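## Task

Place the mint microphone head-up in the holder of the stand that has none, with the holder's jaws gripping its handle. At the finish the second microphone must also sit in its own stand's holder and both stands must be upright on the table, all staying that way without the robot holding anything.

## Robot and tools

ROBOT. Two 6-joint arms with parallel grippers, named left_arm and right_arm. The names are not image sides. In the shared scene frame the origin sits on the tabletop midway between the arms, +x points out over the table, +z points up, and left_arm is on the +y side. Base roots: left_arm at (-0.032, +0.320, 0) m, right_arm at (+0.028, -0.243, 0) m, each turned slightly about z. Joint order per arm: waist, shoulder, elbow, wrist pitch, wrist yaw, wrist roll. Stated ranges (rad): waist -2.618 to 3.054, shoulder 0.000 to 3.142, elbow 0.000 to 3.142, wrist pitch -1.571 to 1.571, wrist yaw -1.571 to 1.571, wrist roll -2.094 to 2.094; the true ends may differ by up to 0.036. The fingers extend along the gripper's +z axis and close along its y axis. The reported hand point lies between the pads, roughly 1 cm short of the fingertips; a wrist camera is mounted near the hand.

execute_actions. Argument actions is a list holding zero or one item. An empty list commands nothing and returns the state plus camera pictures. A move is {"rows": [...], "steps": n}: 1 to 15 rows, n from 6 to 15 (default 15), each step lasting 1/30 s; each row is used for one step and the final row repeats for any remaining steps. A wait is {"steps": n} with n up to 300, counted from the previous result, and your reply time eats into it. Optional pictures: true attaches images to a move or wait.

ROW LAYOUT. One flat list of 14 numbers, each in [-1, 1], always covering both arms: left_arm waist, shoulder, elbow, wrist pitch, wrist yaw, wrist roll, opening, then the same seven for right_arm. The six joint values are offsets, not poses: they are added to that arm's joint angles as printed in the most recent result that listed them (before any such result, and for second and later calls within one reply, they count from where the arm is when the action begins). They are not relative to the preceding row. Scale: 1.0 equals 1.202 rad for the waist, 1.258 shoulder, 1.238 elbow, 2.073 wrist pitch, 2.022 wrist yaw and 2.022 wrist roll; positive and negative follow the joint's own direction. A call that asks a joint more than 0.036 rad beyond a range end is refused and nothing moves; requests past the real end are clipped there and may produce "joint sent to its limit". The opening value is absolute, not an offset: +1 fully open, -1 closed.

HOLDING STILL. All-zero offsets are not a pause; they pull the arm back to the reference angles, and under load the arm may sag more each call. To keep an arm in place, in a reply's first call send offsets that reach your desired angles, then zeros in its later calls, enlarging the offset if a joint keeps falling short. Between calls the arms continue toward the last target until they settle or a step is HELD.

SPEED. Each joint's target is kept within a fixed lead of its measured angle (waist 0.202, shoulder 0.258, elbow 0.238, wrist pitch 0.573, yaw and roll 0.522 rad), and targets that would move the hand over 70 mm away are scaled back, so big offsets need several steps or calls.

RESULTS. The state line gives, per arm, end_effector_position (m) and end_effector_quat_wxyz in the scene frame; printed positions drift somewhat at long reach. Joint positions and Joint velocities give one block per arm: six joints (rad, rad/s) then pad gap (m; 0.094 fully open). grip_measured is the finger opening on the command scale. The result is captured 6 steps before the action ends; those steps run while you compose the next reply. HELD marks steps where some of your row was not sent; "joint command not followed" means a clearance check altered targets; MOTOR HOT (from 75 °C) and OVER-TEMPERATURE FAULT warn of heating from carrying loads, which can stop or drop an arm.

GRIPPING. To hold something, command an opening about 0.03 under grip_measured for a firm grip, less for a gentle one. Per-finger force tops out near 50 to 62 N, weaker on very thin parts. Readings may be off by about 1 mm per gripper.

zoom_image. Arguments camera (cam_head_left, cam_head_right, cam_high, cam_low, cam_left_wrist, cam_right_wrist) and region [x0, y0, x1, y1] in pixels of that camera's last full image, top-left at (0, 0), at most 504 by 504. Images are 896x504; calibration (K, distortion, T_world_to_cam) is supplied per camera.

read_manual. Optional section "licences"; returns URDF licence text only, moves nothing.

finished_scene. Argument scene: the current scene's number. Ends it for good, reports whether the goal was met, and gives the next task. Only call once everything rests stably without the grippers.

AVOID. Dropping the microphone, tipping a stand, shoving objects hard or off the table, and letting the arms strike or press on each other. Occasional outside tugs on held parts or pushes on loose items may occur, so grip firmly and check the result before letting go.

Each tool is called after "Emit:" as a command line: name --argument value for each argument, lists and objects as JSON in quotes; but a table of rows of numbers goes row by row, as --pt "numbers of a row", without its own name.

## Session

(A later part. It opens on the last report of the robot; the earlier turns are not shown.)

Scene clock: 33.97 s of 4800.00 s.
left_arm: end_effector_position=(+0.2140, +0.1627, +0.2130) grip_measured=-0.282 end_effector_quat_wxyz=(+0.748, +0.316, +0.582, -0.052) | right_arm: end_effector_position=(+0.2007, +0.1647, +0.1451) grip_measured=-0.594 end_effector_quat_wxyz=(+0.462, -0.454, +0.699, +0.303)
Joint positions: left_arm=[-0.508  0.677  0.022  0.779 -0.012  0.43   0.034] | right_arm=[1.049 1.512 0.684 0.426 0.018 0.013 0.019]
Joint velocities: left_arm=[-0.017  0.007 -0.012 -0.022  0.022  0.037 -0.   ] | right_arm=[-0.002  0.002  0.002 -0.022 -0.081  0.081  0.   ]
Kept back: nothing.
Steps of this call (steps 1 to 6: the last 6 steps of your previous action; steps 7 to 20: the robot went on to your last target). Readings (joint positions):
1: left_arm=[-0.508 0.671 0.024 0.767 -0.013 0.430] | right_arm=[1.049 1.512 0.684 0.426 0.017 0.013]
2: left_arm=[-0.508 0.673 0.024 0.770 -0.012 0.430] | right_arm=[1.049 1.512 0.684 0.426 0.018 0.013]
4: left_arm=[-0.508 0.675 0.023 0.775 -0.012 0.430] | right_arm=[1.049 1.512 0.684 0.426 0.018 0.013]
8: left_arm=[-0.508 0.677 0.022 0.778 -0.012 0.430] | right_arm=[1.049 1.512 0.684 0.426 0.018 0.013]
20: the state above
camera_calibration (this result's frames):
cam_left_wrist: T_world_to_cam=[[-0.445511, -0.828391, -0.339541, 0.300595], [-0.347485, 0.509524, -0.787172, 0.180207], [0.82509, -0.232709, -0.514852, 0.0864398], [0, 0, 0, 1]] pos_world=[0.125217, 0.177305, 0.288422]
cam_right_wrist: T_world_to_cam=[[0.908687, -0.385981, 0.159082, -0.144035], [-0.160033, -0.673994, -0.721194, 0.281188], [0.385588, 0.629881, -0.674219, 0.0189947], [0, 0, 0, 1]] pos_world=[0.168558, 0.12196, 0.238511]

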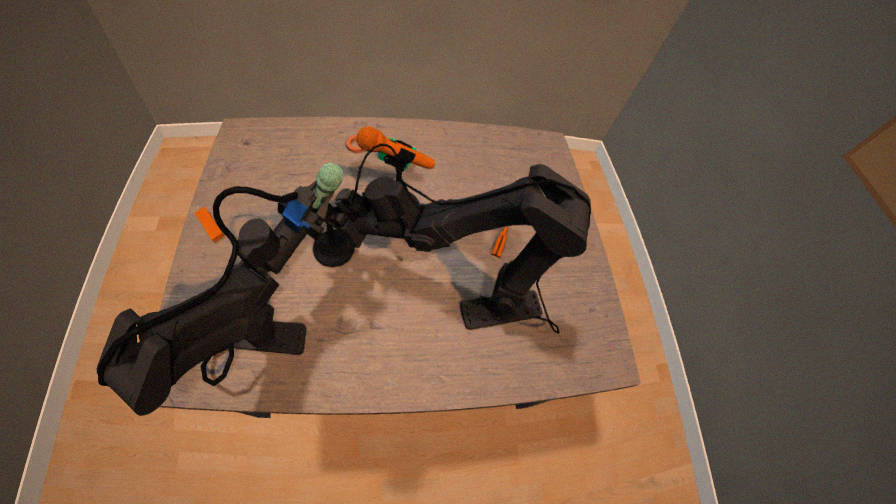

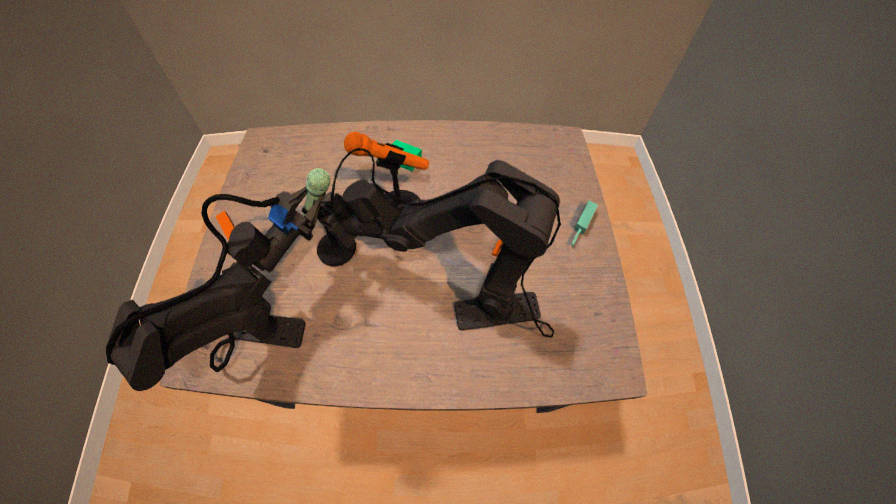

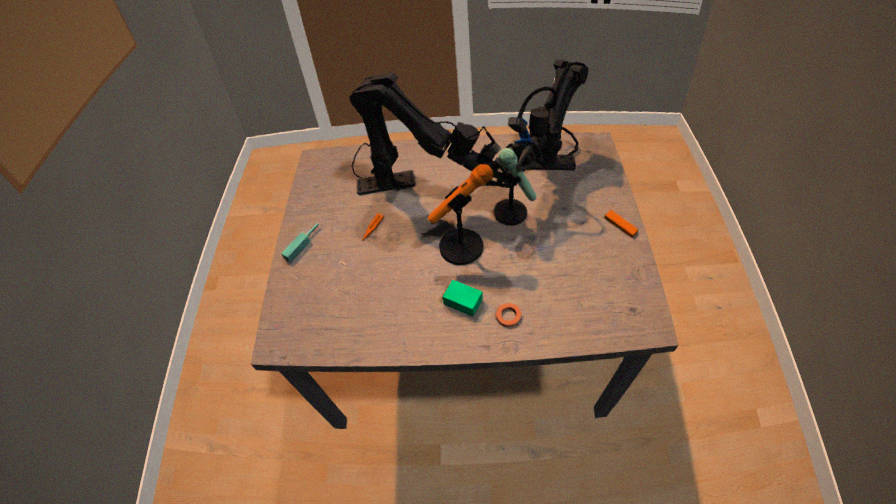

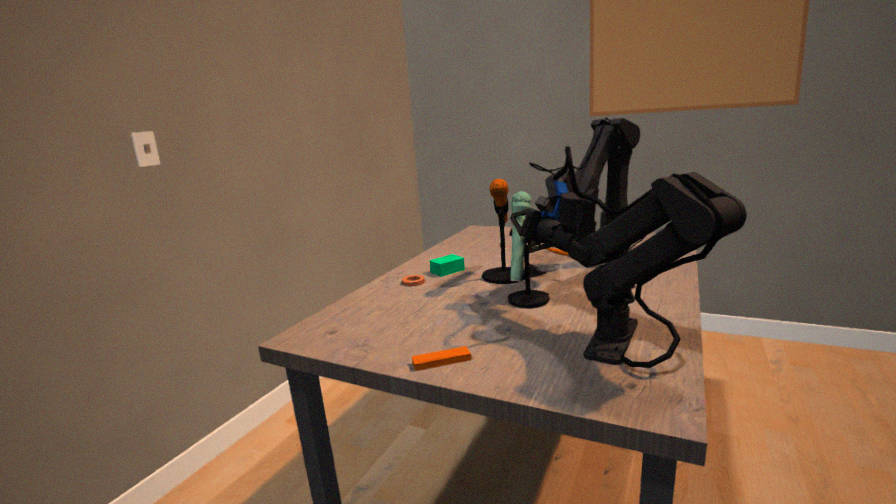

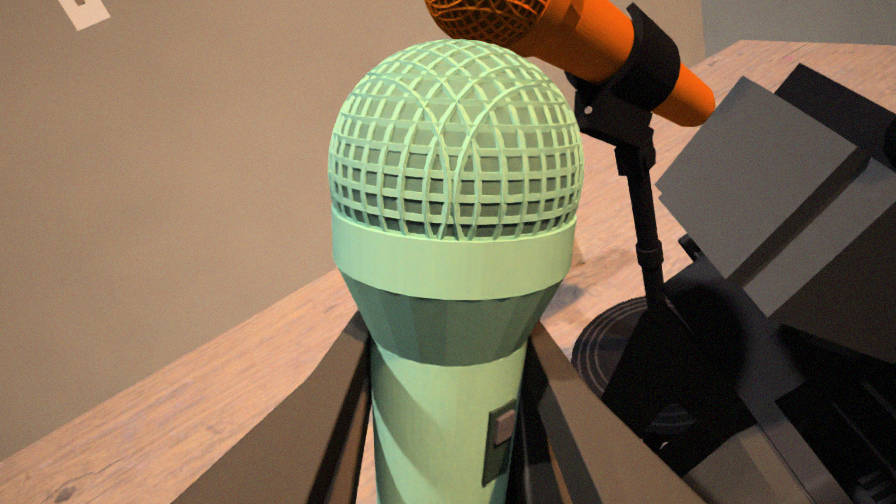

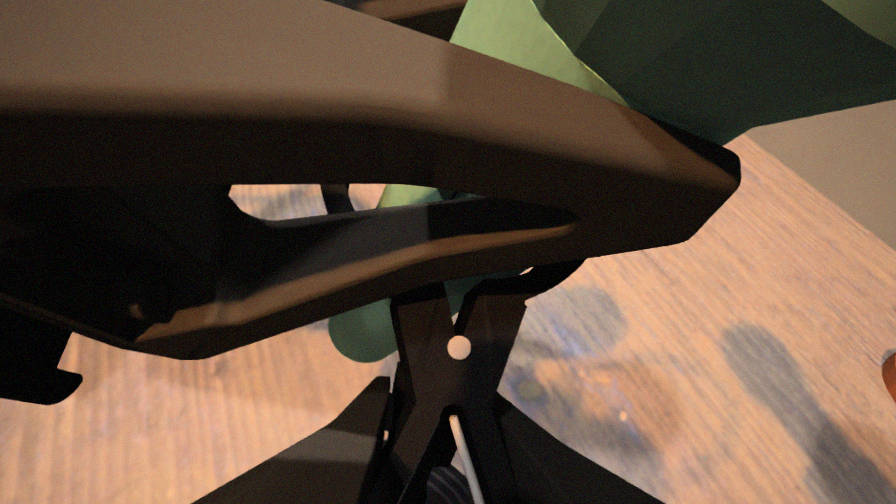

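Deep enough. Release.

Emit:
execute_actions --actions '[{"rows":[[0,0,0,0.02,0,0,-0.45,0,0,0,0,0,0,0],[0,0,0,0.02,0,0,-0.45,0,0,0,0,0,0,0.4],[0,0,0,0.02,0,0,-0.45,0,0,0,0,0,0,1]]}]'

Emit:
execute_actions --actions '[{"rows":[[0,0,0,0.02,0,0,-0.45,0,-0.39,-0.26,-0.07,0,0,1]]}]'

Emit:
execute_actions --actions '[{"rows":[[0,0,0,0.02,0,0,1,0,0,0,0,0,0,1]]}]'

Emit:
execute_actions --actions '[{"rows":[[0,-0.4,0.05,-0.24,0,0,1,0,0,0,0,0,0,1]]}]'

Emit:
execute_actions --actions '[{"steps":30}]' --pictures true

Scene clock: 34.57 s of 4800.00 s.
left_arm: end_effector_position=(+0.2136, +0.1627, +0.2134) grip_measured=-0.282 end_effector_quat_wxyz=(+0.749, +0.316, +0.580, -0.053) | right_arm: end_effector_position=(+0.2010, +0.1646, +0.1451) grip_measured=+0.997 end_effector_quat_wxyz=(+0.462, -0.453, +0.700, +0.302)
Joint positions: left_arm=[-0.508  0.677  0.02   0.784 -0.011  0.43   0.034] | right_arm=[1.049 1.512 0.684 0.426 0.02  0.014 0.094]
Joint velocities: left_arm=[ 0.012 -0.012  0.007 -0.007  0.007 -0.022 -0.001] | right_arm=[ 0.002 -0.007 -0.007 -0.007  0.007  0.007  0.   ]
Steps of this call (steps 1 to 9: the robot went on to your last target; steps 10 to 18: the first 9 steps of this action). Readings (joint positions):
10: left_arm=[-0.508 0.677 0.021 0.781 -0.011 0.430] | right_arm=[1.049 1.512 0.684 0.426 0.020 0.014]
11: left_arm=[-0.508 0.677 0.021 0.783 -0.011 0.430] | right_arm=[1.049 1.512 0.684 0.426 0.020 0.014]
13: left_arm=[-0.508 0.677 0.020 0.784 -0.011 0.430] | right_arm=[1.049 1.512 0.684 0.426 0.020 0.014]
17: left_arm=[-0.508 0.677 0.020 0.784 -0.011 0.430] | right_arm=[1.049 1.512 0.684 0.426 0.020 0.014]
18: the state above

Scene clock: 35.07 s of 4800.00 s.
left_arm: end_effector_position=(+0.2136, +0.1627, +0.2135) grip_measured=-0.282 end_effector_quat_wxyz=(+0.749, +0.316, +0.580, -0.053) | right_arm: end_effector_position=(+0.1645, +0.0771, +0.1558) grip_measured=+0.998 end_effector_quat_wxyz=(+0.480, -0.445, +0.688, +0.315)
Joint positions: left_arm=[-0.508  0.677  0.02   0.785 -0.011  0.43   0.034] | right_arm=[1.049 1.036 0.366 0.321 0.02  0.014 0.094]
Joint velocities: left_arm=[ 0.002  0.007  0.007  0.066 -0.007 -0.037  0.001] | right_arm=[ 0.002 -0.1    0.007 -0.022  0.066  0.066 -0.   ]
Steps of this call (steps 1 to 6: the last 6 steps of your previous action; steps 7 to 15: the first 9 steps of this action, its rows measured from where the robot was after step 6). Readings (joint positions):
6: left_arm=[-0.508 0.677 0.020 0.784 -0.011 0.430] | right_arm=[1.049 1.512 0.684 0.426 0.020 0.014]
7: left_arm=[-0.508 0.677 0.020 0.785 -0.011 0.430] | right_arm=[1.049 1.483 0.657 0.426 0.020 0.014]
8: left_arm=[-0.508 0.677 0.020 0.785 -0.011 0.430] | right_arm=[1.049 1.415 0.595 0.414 0.020 0.014]
10: left_arm=[-0.508 0.677 0.020 0.785 -0.011 0.430] | right_arm=[1.049 1.243 0.458 0.378 0.020 0.014]
14: left_arm=[-0.508 0.677 0.020 0.785 -0.011 0.430] | right_arm=[1.049 1.041 0.366 0.318 0.020 0.014]
15: the state above

Scene clock: 35.57 s of 4800.00 s.
left_arm: end_effector_position=(+0.2128, +0.1632, +0.2202) grip_measured=+1.000 end_effector_quat_wxyz=(+0.758, +0.311, +0.571, -0.053) | right_arm: end_effector_position=(+0.1643, +0.0766, +0.1546) grip_measured=+0.998 end_effector_quat_wxyz=(+0.478, -0.446, +0.689, +0.314)
Joint positions: left_arm=[-0.508  0.677  0.02   0.812 -0.011  0.43   0.094] | right_arm=[1.049 1.035 0.366 0.315 0.02  0.014 0.094]
Joint velocities: left_arm=[-0.007  0.012  0.012 -0.037 -0.022  0.037  0.   ] | right_arm=[ 0.007  0.002 -0.002 -0.066 -0.051 -0.007 -0.   ]
Steps of this call (steps 1 to 6: the last 6 steps of your previous action; steps 7 to 15: the first 9 steps of this action, its rows measured from where the robot was after step 6). Readings (joint positions):
6: left_arm=[-0.508 0.677 0.020 0.785 -0.011 0.430] | right_arm=[1.049 1.035 0.366 0.315 0.020 0.014]
7: left_arm=[-0.508 0.677 0.020 0.785 -0.011 0.430] | right_arm=[1.049 1.035 0.366 0.315 0.020 0.014]
8: left_arm=[-0.508 0.677 0.020 0.790 -0.011 0.430] | right_arm=[1.049 1.035 0.366 0.315 0.020 0.014]
10: left_arm=[-0.508 0.677 0.020 0.801 -0.011 0.430] | right_arm=[1.049 1.035 0.366 0.315 0.020 0.014]
14: left_arm=[-0.508 0.677 0.020 0.810 -0.011 0.430] | right_arm=[1.049 1.035 0.366 0.315 0.020 0.014]
15: the state above

Scene clock: 36.07 s of 4800.00 s.
left_arm: end_effector_position=(+0.1778, +0.1858, +0.2704) grip_measured=+1.000 end_effector_quat_wxyz=(+0.801, +0.286, +0.523, -0.057) | right_arm: end_effector_position=(+0.1643, +0.0766, +0.1546) grip_measured=+0.998 end_effector_quat_wxyz=(+0.478, -0.446, +0.689, +0.314)
Joint positions: left_arm=[-0.508  0.185  0.069  0.41  -0.009  0.431  0.094] | right_arm=[1.049 1.035 0.366 0.315 0.02  0.014 0.094]
Joint velocities: left_arm=[-0.012 -0.032  0.066 -0.271 -0.007  0.022  0.   ] | right_arm=[ 0.012 -0.007 -0.022 -0.022 -0.051  0.007  0.001]
Steps of this call (steps 1 to 6: the last 6 steps of your previous action; steps 7 to 15: the first 9 steps of this action, its rows measured from where the robot was after step 6). Readings (joint positions):
6: left_arm=[-0.508 0.677 0.020 0.815 -0.011 0.430] | right_arm=[1.049 1.035 0.366 0.315 0.020 0.014]
7: left_arm=[-0.508 0.636 0.031 0.734 -0.011 0.430] | right_arm=[1.049 1.035 0.366 0.315 0.020 0.014]
8: left_arm=[-0.508 0.556 0.038 0.634 -0.011 0.430] | right_arm=[1.049 1.035 0.366 0.315 0.020 0.014]
10: left_arm=[-0.508 0.380 0.045 0.507 -0.010 0.431] | right_arm=[1.049 1.035 0.366 0.315 0.020 0.014]
14: left_arm=[-0.508 0.189 0.066 0.419 -0.009 0.431] | right_arm=[1.049 1.035 0.366 0.315 0.020 0.014]
15: the state above

Scene clock: 37.07 s of 4800.00 s.
left_arm: end_effector_position=(+0.1819, +0.1829, +0.2507) grip_measured=+1.000 end_effector_quat_wxyz=(+0.776, +0.302, +0.551, -0.055) | right_arm: end_effector_position=(+0.1643, +0.0766, +0.1546) grip_measured=+0.998 end_effector_quat_wxyz=(+0.478, -0.446, +0.689, +0.314)
Joint positions: left_arm=[-0.508  0.185  0.07   0.326 -0.008  0.431  0.094] | right_arm=[1.049 1.035 0.366 0.315 0.02  0.014 0.094]
Joint velocities: left_arm=[-0.002  0.012  0.012 -0.051 -0.037 -0.051  0.   ] | right_arm=[-0.002 -0.022  0.012 -0.007  0.066 -0.037  0.001]
Kept back: nothing.
Steps of this call (steps 1 to 6: the last 6 steps of your previous action; steps 7 to 30: the robot went on to your last target). Readings (joint positions):
1: left_arm=[-0.508 0.185 0.070 0.399 -0.009 0.431] | right_arm=[1.049 1.035 0.366 0.315 0.020 0.014]
2: left_arm=[-0.508 0.185 0.070 0.386 -0.008 0.431] | right_arm=[1.049 1.035 0.366 0.315 0.020 0.014]
4: left_arm=[-0.508 0.185 0.070 0.364 -0.008 0.431] | right_arm=[1.049 1.035 0.366 0.315 0.020 0.014]
8: left_arm=[-0.508 0.185 0.070 0.340 -0.008 0.431] | right_arm=[1.049 1.035 0.366 0.315 0.020 0.014]
30: the state above
All arms were judged still, so your last target was given up. Only a new action makes them travel on or press farther. Fingers that are still opening or closing keep moving.
camera_calibration (this result's frames):
cam_left_wrist: T_world_to_cam=[[-0.42376, -0.842204, -0.333347, 0.312813], [-0.285374, 0.473421, -0.833327, 0.195396], [0.859645, -0.258003, -0.44096, 0.116813], [0, 0, 0, 1]] pos_world=[0.0879008, 0.201086, 0.318614]
cam_right_wrist: T_world_to_cam=[[0.905133, -0.394666, 0.158032, -0.145059], [-0.148062, -0.6411, -0.753039, 0.223238], [0.398513, 0.658202, -0.638716, 0.085131], [0, 0, 0, 1]] pos_world=[0.130425, 0.0298349, 0.245406]

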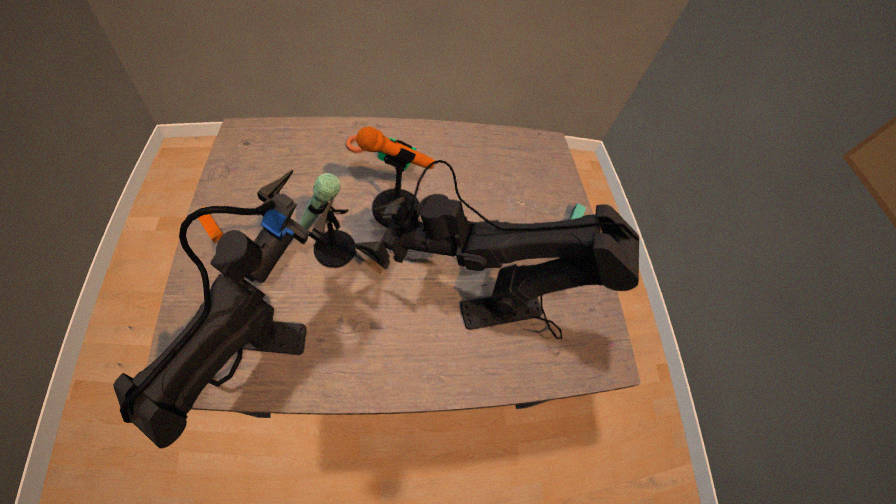

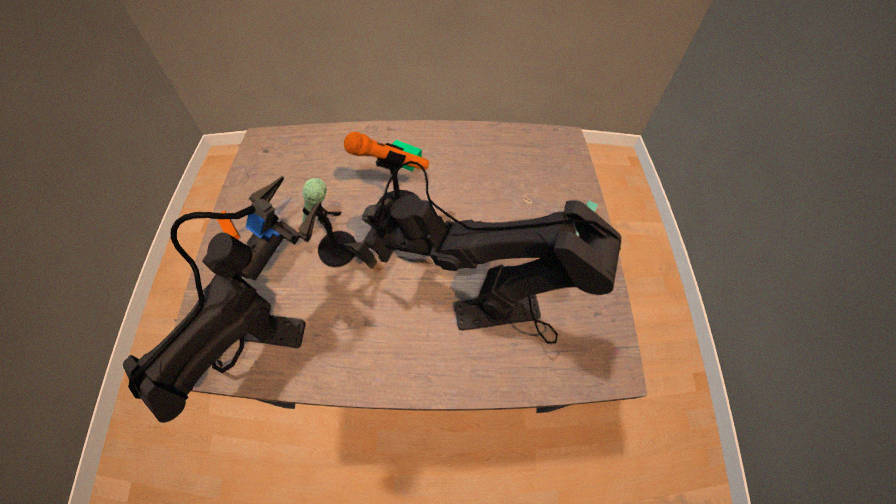

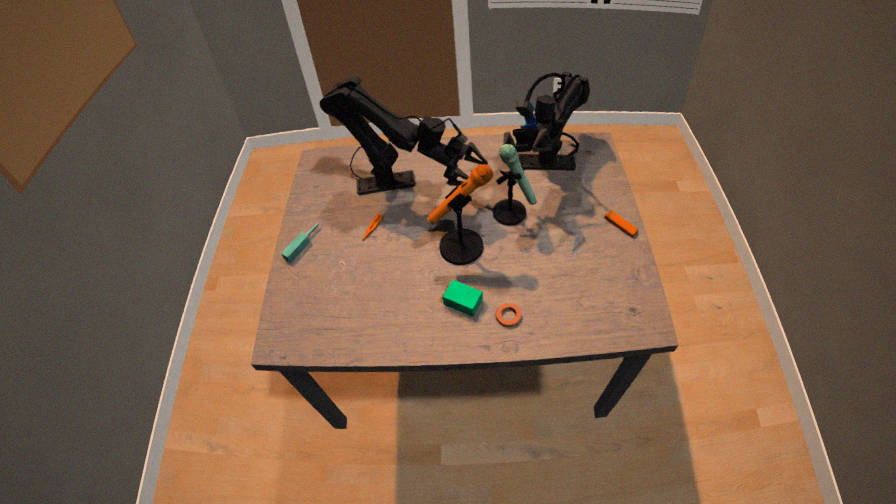

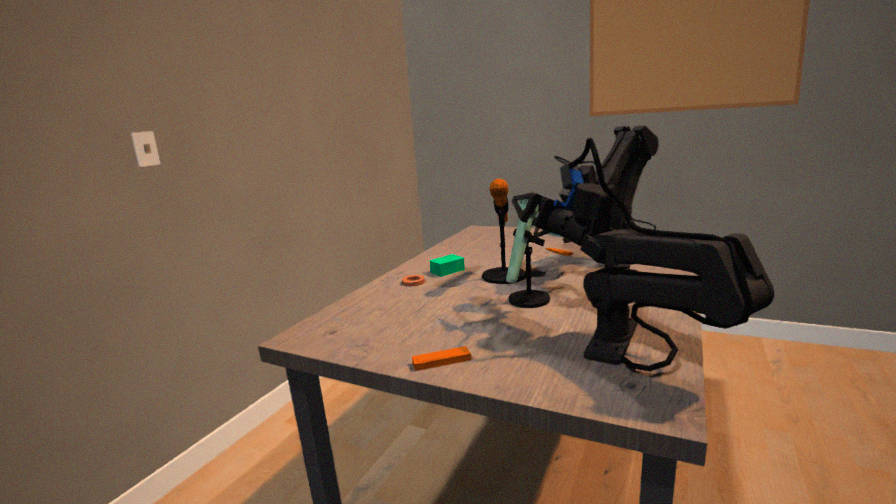

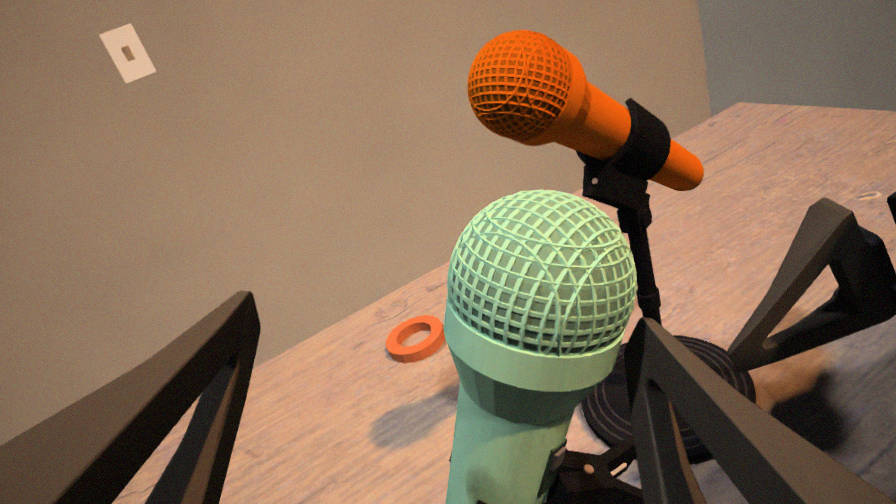

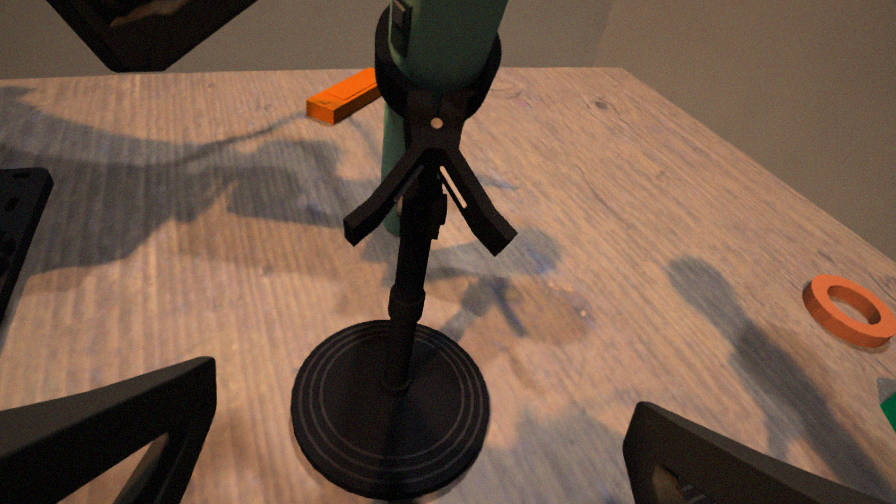

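Seated and aligned.

Emit:
finished_scene --scene 1

The scene is finished: the task was done.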